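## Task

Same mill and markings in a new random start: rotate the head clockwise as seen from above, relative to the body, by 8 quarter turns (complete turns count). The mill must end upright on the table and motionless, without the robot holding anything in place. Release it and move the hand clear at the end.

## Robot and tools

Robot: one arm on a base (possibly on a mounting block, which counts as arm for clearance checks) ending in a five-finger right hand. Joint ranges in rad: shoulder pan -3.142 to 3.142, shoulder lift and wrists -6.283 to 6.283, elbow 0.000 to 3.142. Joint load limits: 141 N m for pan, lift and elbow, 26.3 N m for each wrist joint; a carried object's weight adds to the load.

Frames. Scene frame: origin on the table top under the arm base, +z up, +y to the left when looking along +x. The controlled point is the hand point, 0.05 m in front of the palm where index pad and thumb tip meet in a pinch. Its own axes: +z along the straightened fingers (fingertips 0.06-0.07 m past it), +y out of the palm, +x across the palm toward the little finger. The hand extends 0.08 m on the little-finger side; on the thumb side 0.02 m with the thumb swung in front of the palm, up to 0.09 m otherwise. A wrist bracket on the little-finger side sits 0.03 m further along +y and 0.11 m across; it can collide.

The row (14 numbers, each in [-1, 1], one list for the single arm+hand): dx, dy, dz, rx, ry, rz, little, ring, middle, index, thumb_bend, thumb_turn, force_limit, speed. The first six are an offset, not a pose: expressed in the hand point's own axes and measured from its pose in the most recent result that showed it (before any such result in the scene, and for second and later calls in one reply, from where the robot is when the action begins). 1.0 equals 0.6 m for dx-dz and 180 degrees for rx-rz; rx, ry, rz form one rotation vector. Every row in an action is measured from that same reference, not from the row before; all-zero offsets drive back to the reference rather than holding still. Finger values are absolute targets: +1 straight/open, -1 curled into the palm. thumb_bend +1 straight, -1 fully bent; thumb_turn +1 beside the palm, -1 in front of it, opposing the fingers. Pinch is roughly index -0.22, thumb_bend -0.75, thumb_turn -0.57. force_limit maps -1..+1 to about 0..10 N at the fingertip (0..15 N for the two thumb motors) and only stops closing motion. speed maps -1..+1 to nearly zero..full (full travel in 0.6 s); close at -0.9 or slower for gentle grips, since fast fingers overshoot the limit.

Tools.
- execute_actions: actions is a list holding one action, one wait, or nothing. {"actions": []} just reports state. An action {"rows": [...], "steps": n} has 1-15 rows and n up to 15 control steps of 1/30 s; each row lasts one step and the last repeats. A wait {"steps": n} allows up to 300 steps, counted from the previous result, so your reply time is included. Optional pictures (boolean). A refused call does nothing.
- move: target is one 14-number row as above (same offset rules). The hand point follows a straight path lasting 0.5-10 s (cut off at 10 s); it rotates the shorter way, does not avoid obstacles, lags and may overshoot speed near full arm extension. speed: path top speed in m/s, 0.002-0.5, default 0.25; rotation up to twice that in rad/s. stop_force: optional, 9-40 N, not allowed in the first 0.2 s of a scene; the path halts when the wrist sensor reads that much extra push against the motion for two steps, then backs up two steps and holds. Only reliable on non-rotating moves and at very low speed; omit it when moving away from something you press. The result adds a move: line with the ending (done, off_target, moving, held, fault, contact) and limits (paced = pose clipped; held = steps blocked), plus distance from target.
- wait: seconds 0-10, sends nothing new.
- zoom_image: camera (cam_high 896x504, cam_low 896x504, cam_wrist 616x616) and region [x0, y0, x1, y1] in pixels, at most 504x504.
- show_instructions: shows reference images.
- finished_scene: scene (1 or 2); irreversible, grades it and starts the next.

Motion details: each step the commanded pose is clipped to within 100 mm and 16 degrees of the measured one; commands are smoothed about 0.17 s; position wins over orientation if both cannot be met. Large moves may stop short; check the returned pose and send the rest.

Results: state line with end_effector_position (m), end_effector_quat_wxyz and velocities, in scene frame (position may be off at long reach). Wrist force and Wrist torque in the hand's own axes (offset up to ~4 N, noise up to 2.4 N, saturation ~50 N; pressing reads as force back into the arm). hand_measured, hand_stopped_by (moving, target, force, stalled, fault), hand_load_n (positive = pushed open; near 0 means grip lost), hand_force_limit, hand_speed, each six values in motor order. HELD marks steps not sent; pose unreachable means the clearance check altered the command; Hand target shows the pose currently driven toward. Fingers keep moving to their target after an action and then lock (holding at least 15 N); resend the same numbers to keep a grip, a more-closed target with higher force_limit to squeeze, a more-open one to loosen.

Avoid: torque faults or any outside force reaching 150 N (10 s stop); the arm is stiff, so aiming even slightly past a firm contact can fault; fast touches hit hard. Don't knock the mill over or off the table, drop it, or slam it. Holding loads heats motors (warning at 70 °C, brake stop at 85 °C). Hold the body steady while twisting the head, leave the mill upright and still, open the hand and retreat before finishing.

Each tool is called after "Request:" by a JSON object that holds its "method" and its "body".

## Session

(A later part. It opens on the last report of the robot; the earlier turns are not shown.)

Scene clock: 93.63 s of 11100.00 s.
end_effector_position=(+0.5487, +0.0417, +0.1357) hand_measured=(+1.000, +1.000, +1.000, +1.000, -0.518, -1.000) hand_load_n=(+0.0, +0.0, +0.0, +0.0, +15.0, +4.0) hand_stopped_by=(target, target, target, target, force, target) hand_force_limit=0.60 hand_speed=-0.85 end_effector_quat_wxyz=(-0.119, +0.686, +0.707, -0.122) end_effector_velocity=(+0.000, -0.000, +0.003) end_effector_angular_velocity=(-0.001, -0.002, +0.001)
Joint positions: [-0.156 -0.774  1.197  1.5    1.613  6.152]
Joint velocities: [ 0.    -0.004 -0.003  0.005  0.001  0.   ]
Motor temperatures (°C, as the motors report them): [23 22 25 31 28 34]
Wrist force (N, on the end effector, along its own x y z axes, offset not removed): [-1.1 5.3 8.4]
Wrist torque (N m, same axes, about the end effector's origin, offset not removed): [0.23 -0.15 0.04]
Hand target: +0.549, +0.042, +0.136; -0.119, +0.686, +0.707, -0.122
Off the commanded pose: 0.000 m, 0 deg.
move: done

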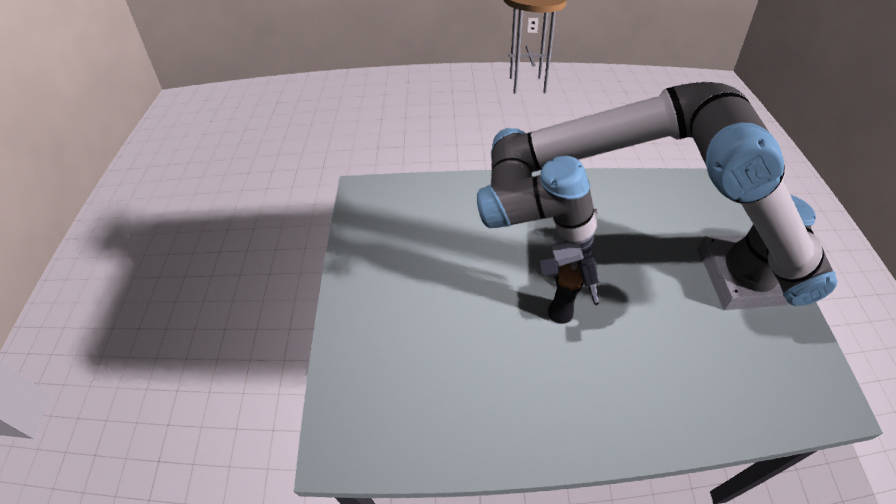

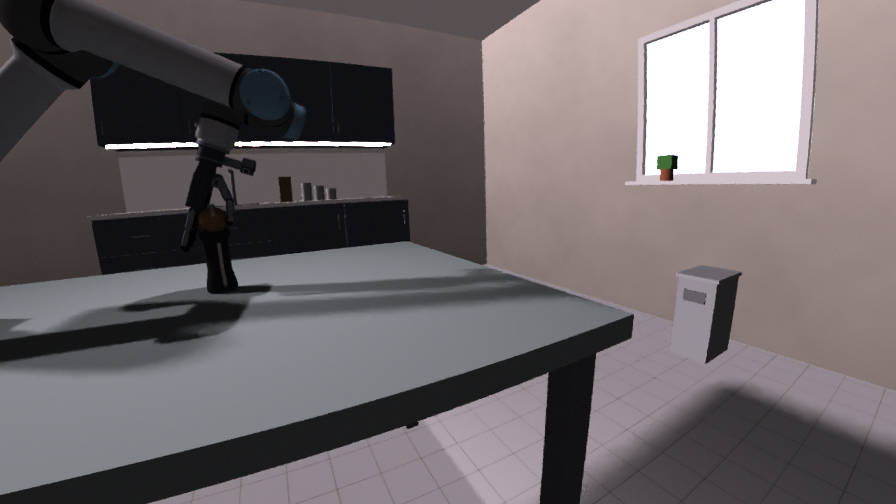

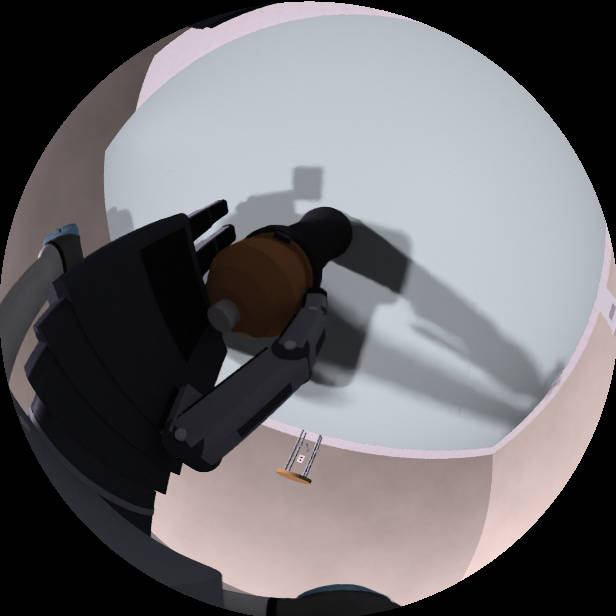

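Request:
{"method": "move", "body": {"target": [0.065,-0.054,0.0195,0,-0.32,-0.889,1,1,1,1,-1,-1,0.6,-0.85], "speed": 0.45}}

Request:
{"method": "move", "body": {"target": [0.065,-0.054,0.0195,0,-0.32,-0.889,1,1,1,1,-1,-1,0.6,-0.85], "speed": 0.45}}

Request:
{"method": "move", "body": {"target": [0.065,-0.054,0.0195,0,-0.32,-0.889,1,1,1,1,-1,-1,0.6,-0.85], "speed": 0.45}}

Request:
{"method": "move", "body": {"target": [0,0.0056,0.0157,0,0,0,1,1,1,1,-1,-1,0.6,-0.85], "speed": 0.003, "stop_force": 40}}

Request:
{"method": "zoom_image", "body": {"camera": "cam_high", "region": [515, 235, 615, 335]}}

Scene clock: 100.63 s of 11100.00 s.
end_effector_position=(+0.5131, +0.0795, +0.1357) hand_measured=(+1.000, +1.000, +1.000, +1.000, -0.518, -1.000) hand_load_n=(+0.0, +0.0, +0.0, +0.0, +15.0, +4.0) hand_stopped_by=(target, target, target, target, force, target) hand_force_limit=0.60 hand_speed=-0.85 end_effector_quat_wxyz=(+0.114, -0.644, +0.745, -0.131) end_effector_velocity=(-0.001, +0.000, -0.000) end_effector_angular_velocity=(+0.002, +0.001, +0.016)
Joint positions: [-0.22  -1.062  1.501  0.795  1.558  3.117]
Joint velocities: [-0.001  0.    -0.     0.001 -0.007 -0.016]
Motor temperatures (°C, as the motors report them): [23 22 25 31 28 34]
Wrist force (N, on the end effector, along its own x y z axes, offset not removed): [-1.2 5.7 7.9]
Wrist torque (N m, same axes, about the end effector's origin, offset not removed): [0.26 -0.13 -0.02]
Hand target: +0.513, +0.080, +0.136; +0.114, -0.645, +0.744, -0.130
Off the commanded pose: 0.000 m, 0 deg.
move: done

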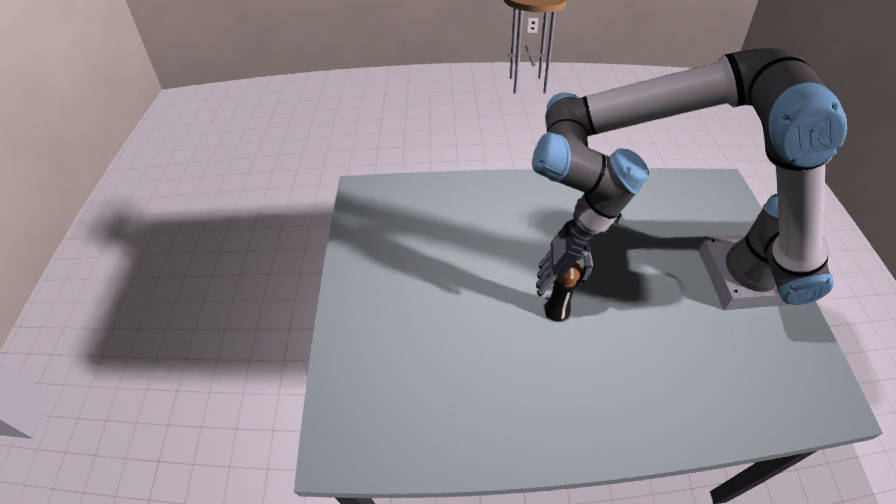

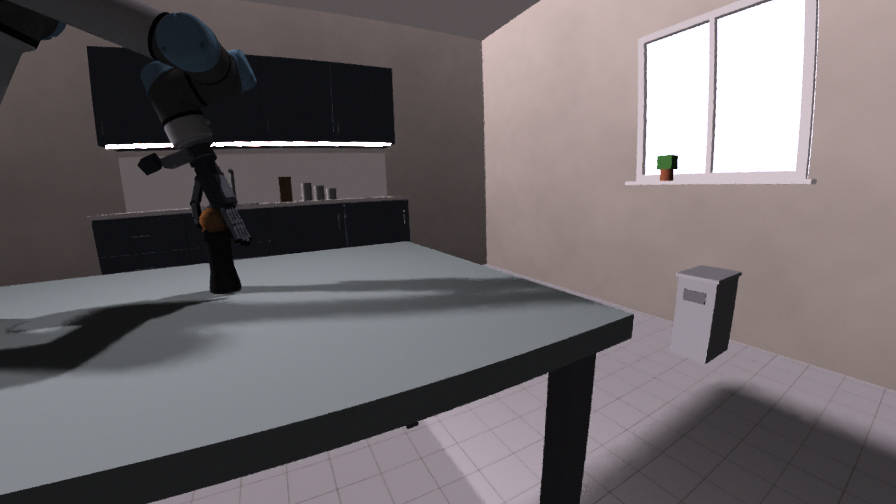

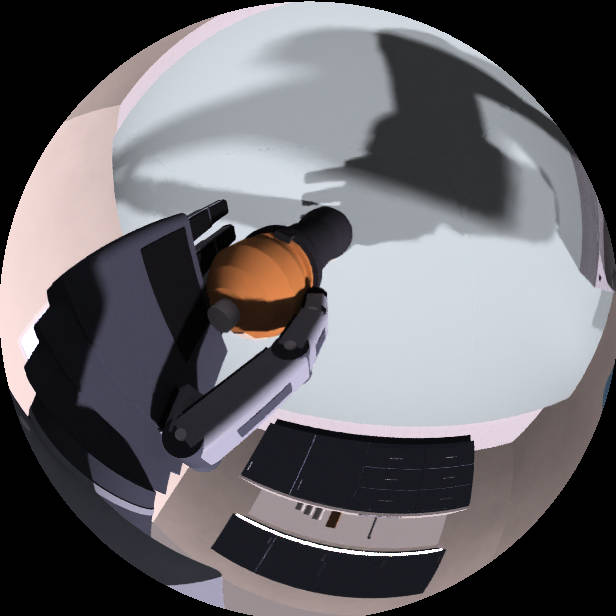

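Scene clock: 104.63 s of 11100.00 s.
end_effector_position=(+0.5415, +0.0361, +0.1357) hand_measured=(+1.000, +1.000, +1.000, +1.000, -0.518, -1.000) hand_load_n=(+0.0, +0.0, +0.0, +0.0, +15.0, +4.0) hand_stopped_by=(target, target, target, target, force, target) hand_force_limit=0.60 hand_speed=-0.85 end_effector_quat_wxyz=(-0.139, +0.799, +0.577, -0.099) end_effector_velocity=(-0.000, -0.000, -0.001) end_effector_angular_velocity=(+0.001, +0.000, +0.014)
Joint positions: [-0.185 -0.774  1.196  1.498  1.505  0.172]
Joint velocities: [-0.    -0.     0.003 -0.001  0.004 -0.013]
Motor temperatures (°C, as the motors report them): [23 22 25 31 28 34]
Wrist force (N, on the end effector, along its own x y z axes, offset not removed): [-0.1 5.9 8.6]
Wrist torque (N m, same axes, about the end effector's origin, offset not removed): [0.33 -0.32 0.05]
Hand target: +0.542, +0.036, +0.136; -0.139, +0.798, +0.578, -0.099
Off the commanded pose: 0.000 m, 0 deg.
move: done

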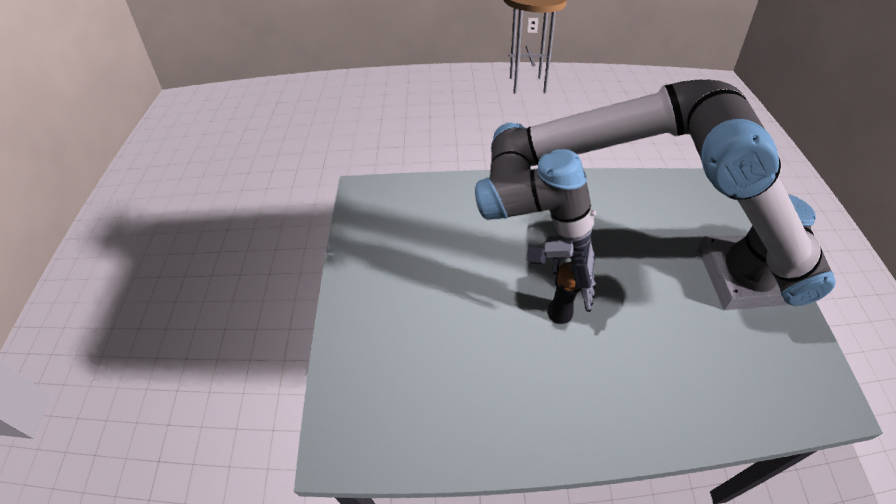

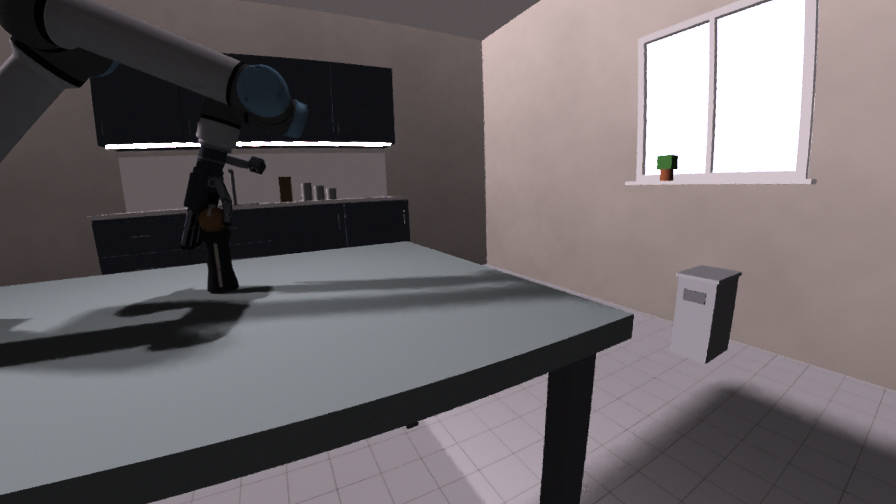

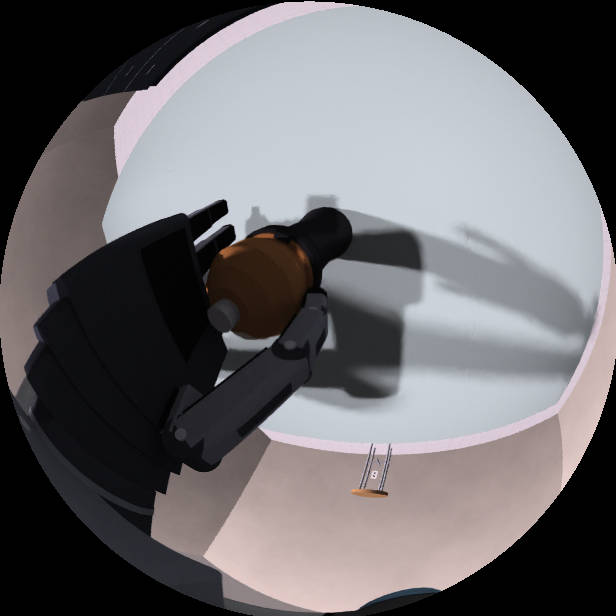

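Scene clock: 108.63 s of 11100.00 s.
end_effector_position=(+0.5211, +0.0839, +0.1356) hand_measured=(+1.000, +1.000, +1.000, +1.000, -0.518, -1.000) hand_load_n=(+0.0, +0.0, +0.0, +0.0, +15.0, +4.0) hand_stopped_by=(target, target, target, target, force, target) hand_force_limit=0.60 hand_speed=-0.85 end_effector_quat_wxyz=(+0.089, -0.505, +0.846, -0.148) end_effector_velocity=(+0.000, +0.001, +0.000) end_effector_angular_velocity=(+0.004, -0.001, +0.015)
Joint positions: [-0.184 -1.052  1.491  0.816  1.687 -2.801]
Joint velocities: [-0.002 -0.    -0.    -0.002 -0.009 -0.015]
Motor temperatures (°C, as the motors report them): [23 22 25 31 28 34]
Wrist force (N, on the end effector, along its own x y z axes, offset not removed): [-1.7 6.8 6.2]
Wrist torque (N m, same axes, about the end effector's origin, offset not removed): [0.61 0.06 0.04]
Hand target: +0.521, +0.084, +0.136; +0.089, -0.506, +0.845, -0.148
Off the commanded pose: 0.000 m, 0 deg.
move: done

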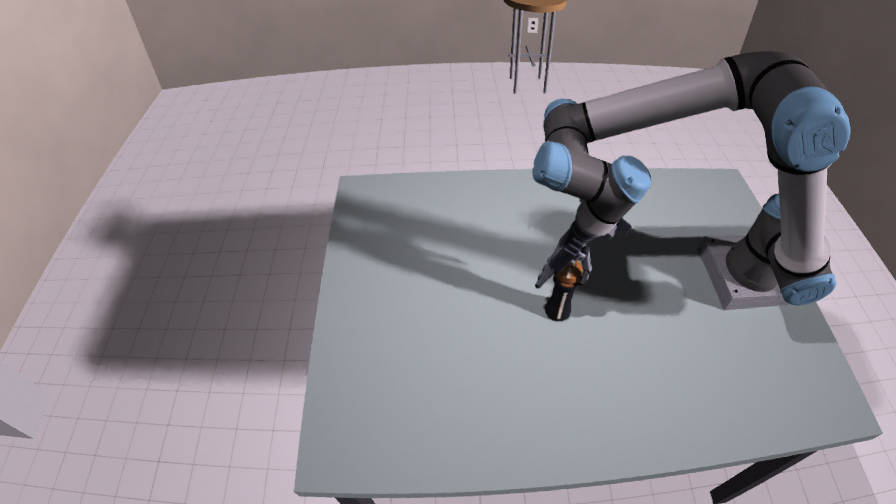

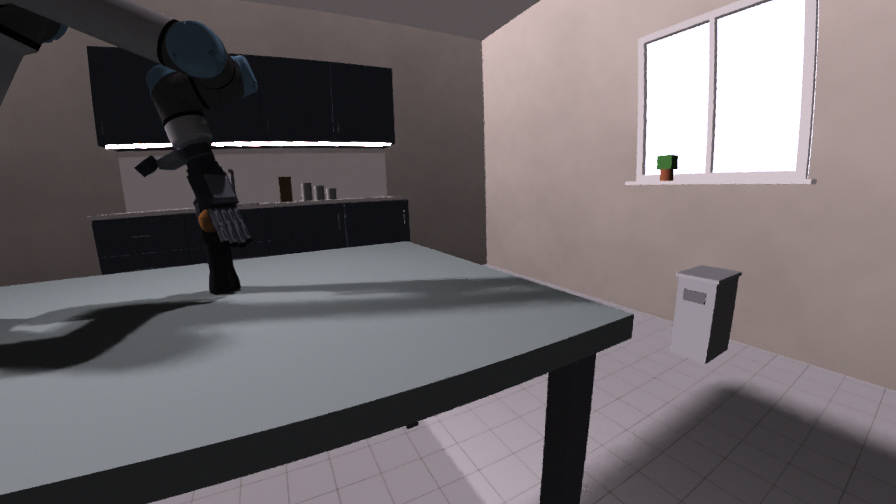

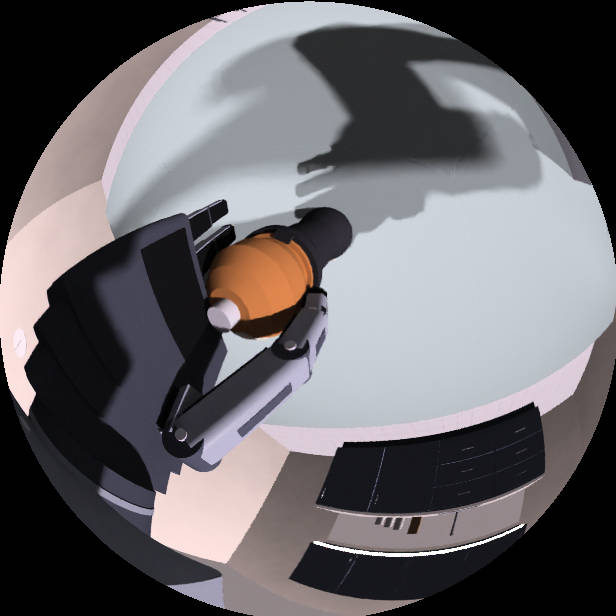

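Scene clock: 110.40 s of 11100.00 s.
end_effector_position=(+0.5211, +0.0839, +0.1314) hand_measured=(+1.000, +1.000, +1.000, +1.000, -0.518, -1.000) hand_load_n=(+0.0, +0.0, +0.0, +0.0, +16.0, +5.5) hand_stopped_by=(target, target, target, target, force, target) hand_force_limit=0.60 hand_speed=-0.85 end_effector_quat_wxyz=(+0.089, -0.505, +0.846, -0.148) end_effector_velocity=(-0.001, +0.000, +0.000) end_effector_angular_velocity=(-0.000, +0.005, +0.001)
Joint positions: [-0.184 -1.048  1.496  0.807  1.687 -2.801]
Joint velocities: [ 0.    -0.    -0.     0.005  0.    -0.001]
Motor temperatures (°C, as the motors report them): [23 22 25 31 28 34]
Wrist force (N, on the end effector, along its own x y z axes, offset not removed): [-8.2 -15.3 -32.1]
Wrist torque (N m, same axes, about the end effector's origin, offset not removed): [1.34 0.87 -0.60]
Hand target: +0.521, +0.084, +0.132; +0.089, -0.505, +0.846, -0.148
Off the commanded pose: 0.006 m, 0 deg.
move: contact

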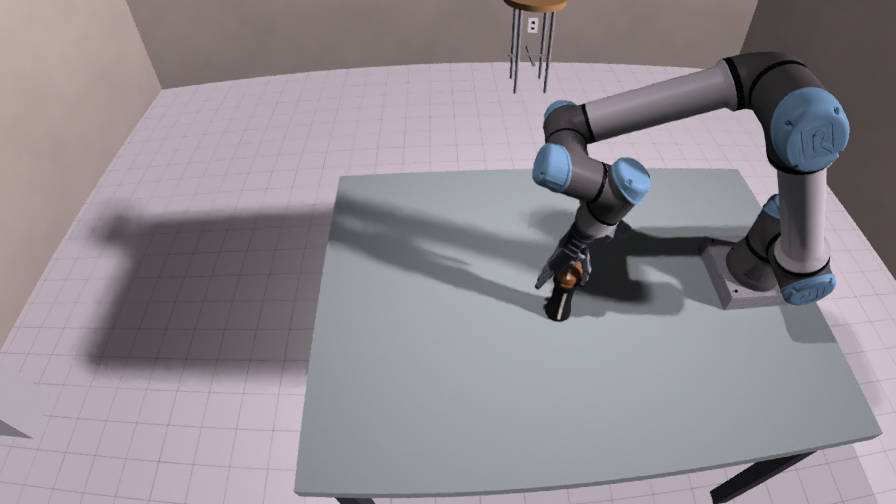

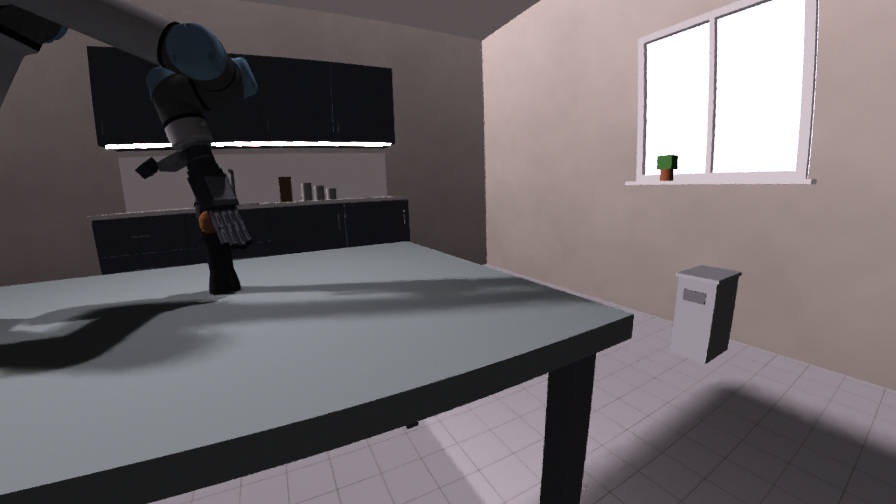

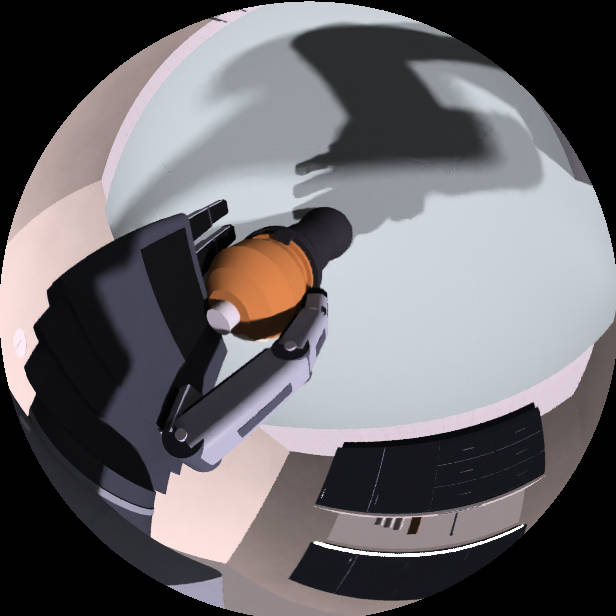

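Region (515, 235, 615, 335) of cam_high's 896x504 image, scaled by 5.040, with more detail than that image has.

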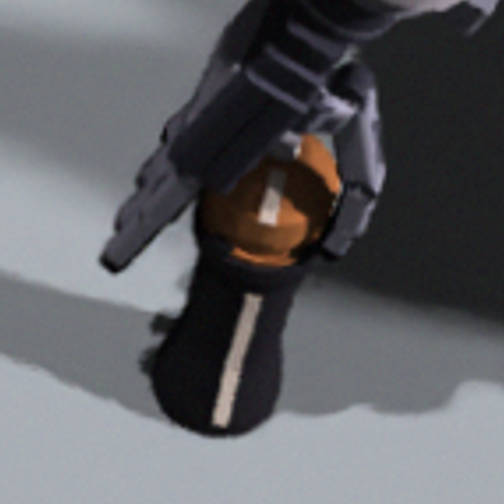

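Request:
{"method": "move", "body": {"target": [-0.0135,-0.0197,0.0077,0,0.0565,0.1568,1,1,1,1,-1,-1,0.6,-0.85], "speed": 0.2}}

Request:
{"method": "move", "body": {"target": [-0.0121,-0.0203,0.0074,0,0.0565,0.1568,1,1,1,1,-1,-1,0.6,-0.85], "speed": 0.2}}

Request:
{"method": "move", "body": {"target": [-0.0121,-0.0203,0.0074,0,0.0565,0.1568,1,1,1,1,-1,-1,0.6,-0.85], "speed": 0.2}}

Scene clock: 113.70 s of 11100.00 s.
end_effector_position=(+0.5360, +0.0850, +0.1311) hand_measured=(+1.000, +1.000, +1.000, +1.000, -0.518, -1.000) hand_load_n=(+0.0, +0.0, +0.0, +0.0, +17.0, +1.0) hand_stopped_by=(target, target, target, target, force, target) hand_force_limit=0.60 hand_speed=-0.85 end_effector_quat_wxyz=(+0.048, -0.269, +0.947, -0.166) end_effector_velocity=(+0.000, -0.000, -0.000) end_effector_angular_velocity=(-0.000, +0.002, -0.015)
Joint positions: [-0.134 -0.993  1.438  0.923  1.842 -2.239]
Joint velocities: [ 0.001  0.003 -0.003  0.006  0.004  0.016]
Motor temperatures (°C, as the motors report them): [23 22 25 31 28 34]
Wrist force (N, on the end effector, along its own x y z axes, offset not removed): [3.1 -10.3 -28.3]
Wrist torque (N m, same axes, about the end effector's origin, offset not removed): [1.11 0.75 -0.47]
Hand target: +0.536, +0.085, +0.131; +0.048, -0.269, +0.948, -0.166
Off the commanded pose: 0.000 m, 0 deg.
move: done

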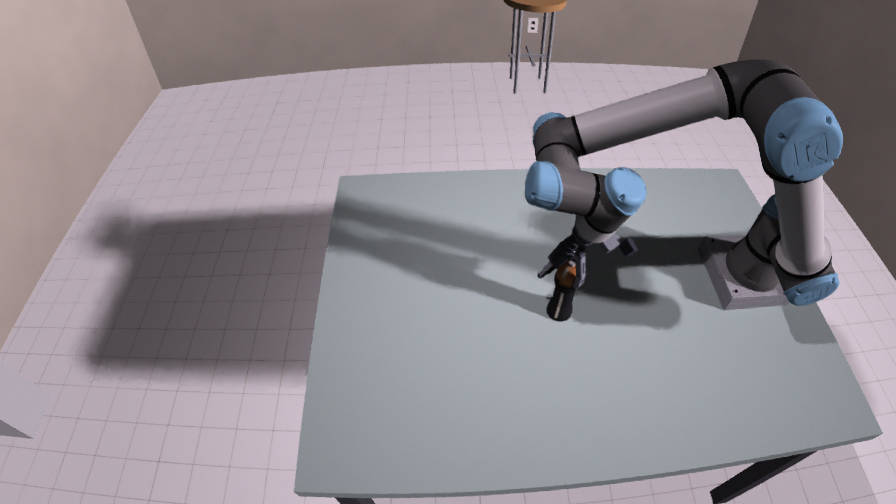

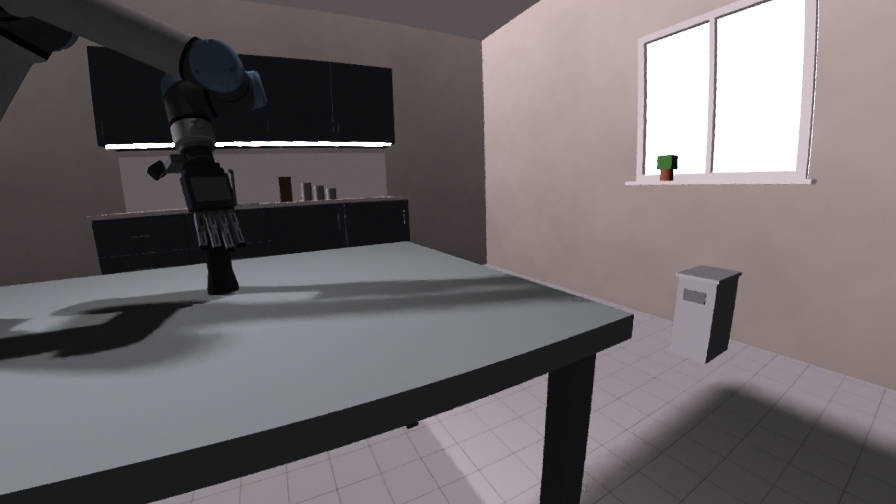

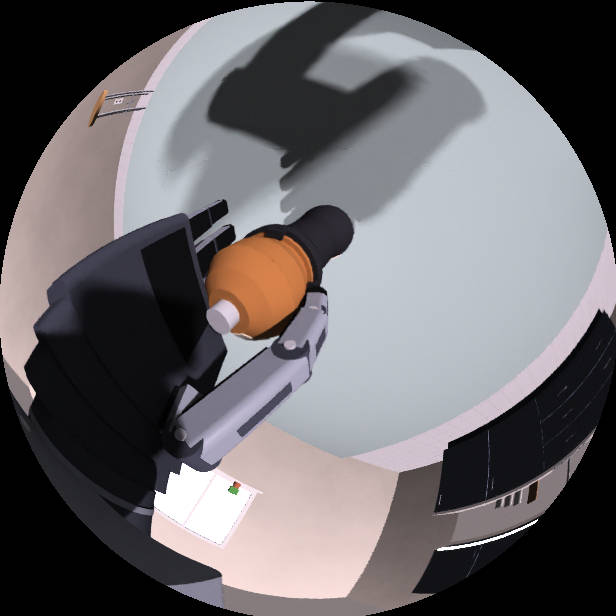

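Scene clock: 115.53 s of 11100.00 s.
end_effector_position=(+0.5490, +0.0778, +0.1310) hand_measured=(+1.000, +1.000, +1.000, +1.000, -0.518, -1.000) hand_load_n=(+0.0, +0.0, +0.0, +0.0, +17.5, +1.5) hand_stopped_by=(target, target, target, target, force, target) hand_force_limit=0.60 hand_speed=-0.85 end_effector_quat_wxyz=(+0.004, -0.016, +0.985, -0.172) end_effector_velocity=(-0.001, +0.000, -0.000) end_effector_angular_velocity=(-0.001, +0.003, -0.012)
Joint positions: [-0.107 -0.916  1.359  1.104  1.911 -1.667]
Joint velocities: [ 0.002  0.002 -0.002  0.007  0.002  0.015]
Motor temperatures (°C, as the motors report them): [23 22 25 31 28 34]
Wrist force (N, on the end effector, along its own x y z axes, offset not removed): [5.4 -8.1 -26.7]
Wrist torque (N m, same axes, about the end effector's origin, offset not removed): [1.22 0.34 -0.22]
Hand target: +0.549, +0.078, +0.131; +0.004, -0.015, +0.985, -0.172
Off the commanded pose: 0.000 m, 0 deg.
move: done

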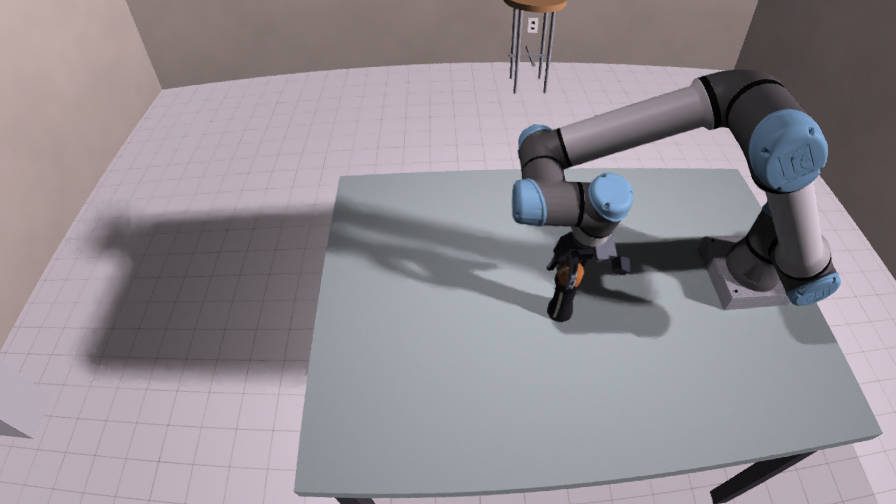

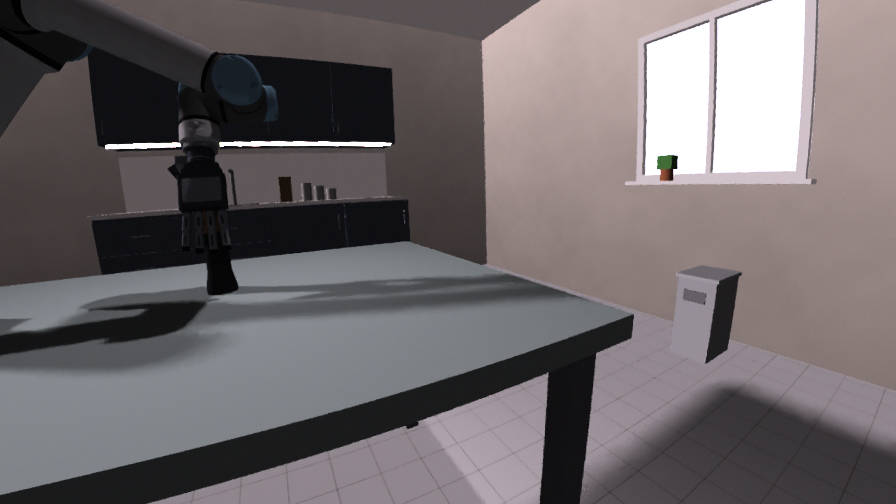

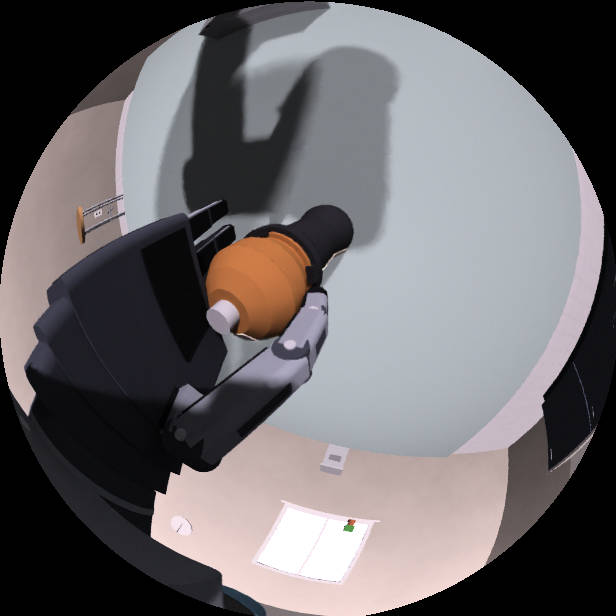

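Scene clock: 117.37 s of 11100.00 s.
end_effector_position=(+0.5566, +0.0651, +0.1310) hand_measured=(+1.000, +1.000, +1.000, +1.000, -0.518, -1.000) hand_load_n=(+0.0, +0.0, +0.0, +0.0, +17.5, +1.5) hand_stopped_by=(target, target, target, target, force, target) hand_force_limit=0.60 hand_speed=-0.85 end_effector_quat_wxyz=(-0.041, +0.239, +0.956, -0.166) end_effector_velocity=(+0.000, +0.000, -0.000) end_effector_angular_velocity=(+0.001, +0.001, -0.013)
Joint positions: [-0.105 -0.843  1.283  1.29   1.879 -1.114]
Joint velocities: [ 0.     0.003 -0.003  0.006 -0.003  0.014]
Motor temperatures (°C, as the motors report them): [23 22 25 31 28 34]
Wrist force (N, on the end effector, along its own x y z axes, offset not removed): [4.5 -11.3 -27.6]
Wrist torque (N m, same axes, about the end effector's origin, offset not removed): [0.98 0.59 -0.34]
Hand target: +0.557, +0.065, +0.131; -0.041, +0.240, +0.956, -0.166
Off the commanded pose: 0.000 m, 0 deg.
move: done

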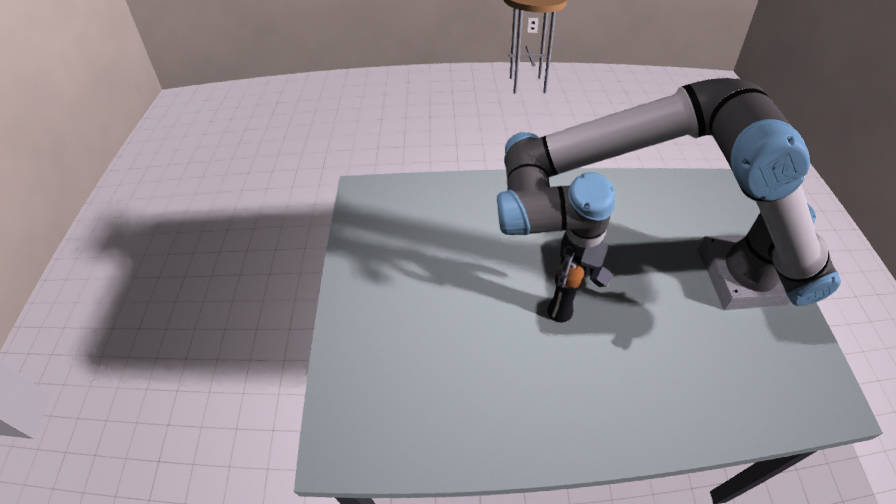

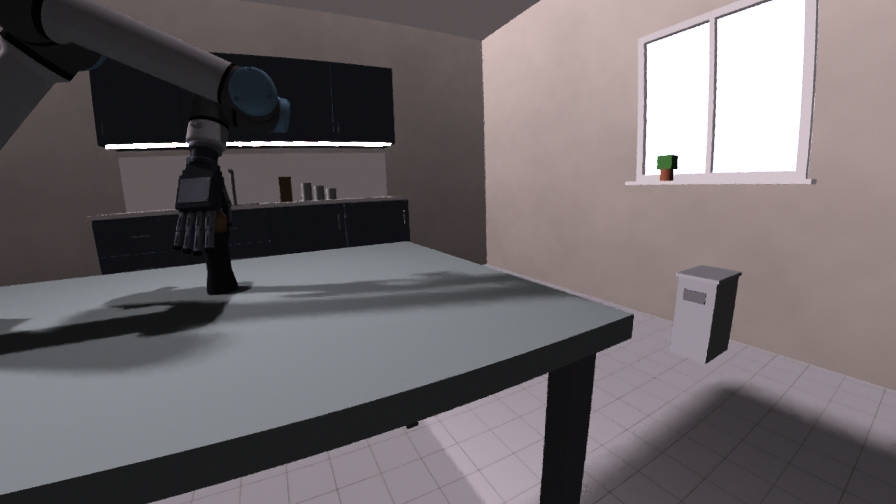

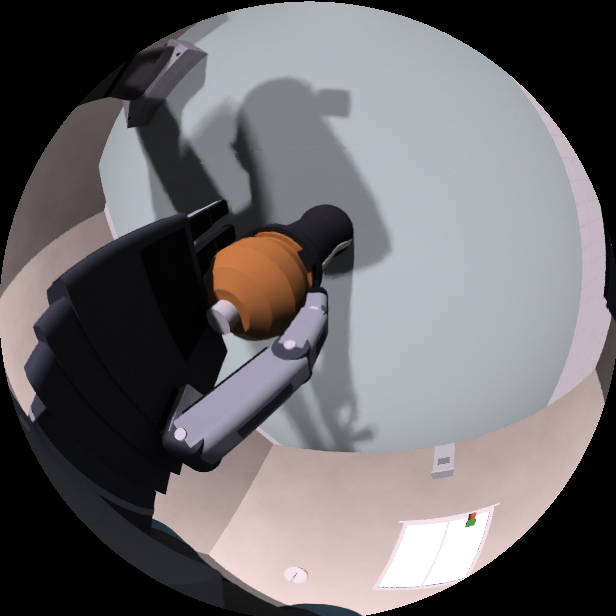

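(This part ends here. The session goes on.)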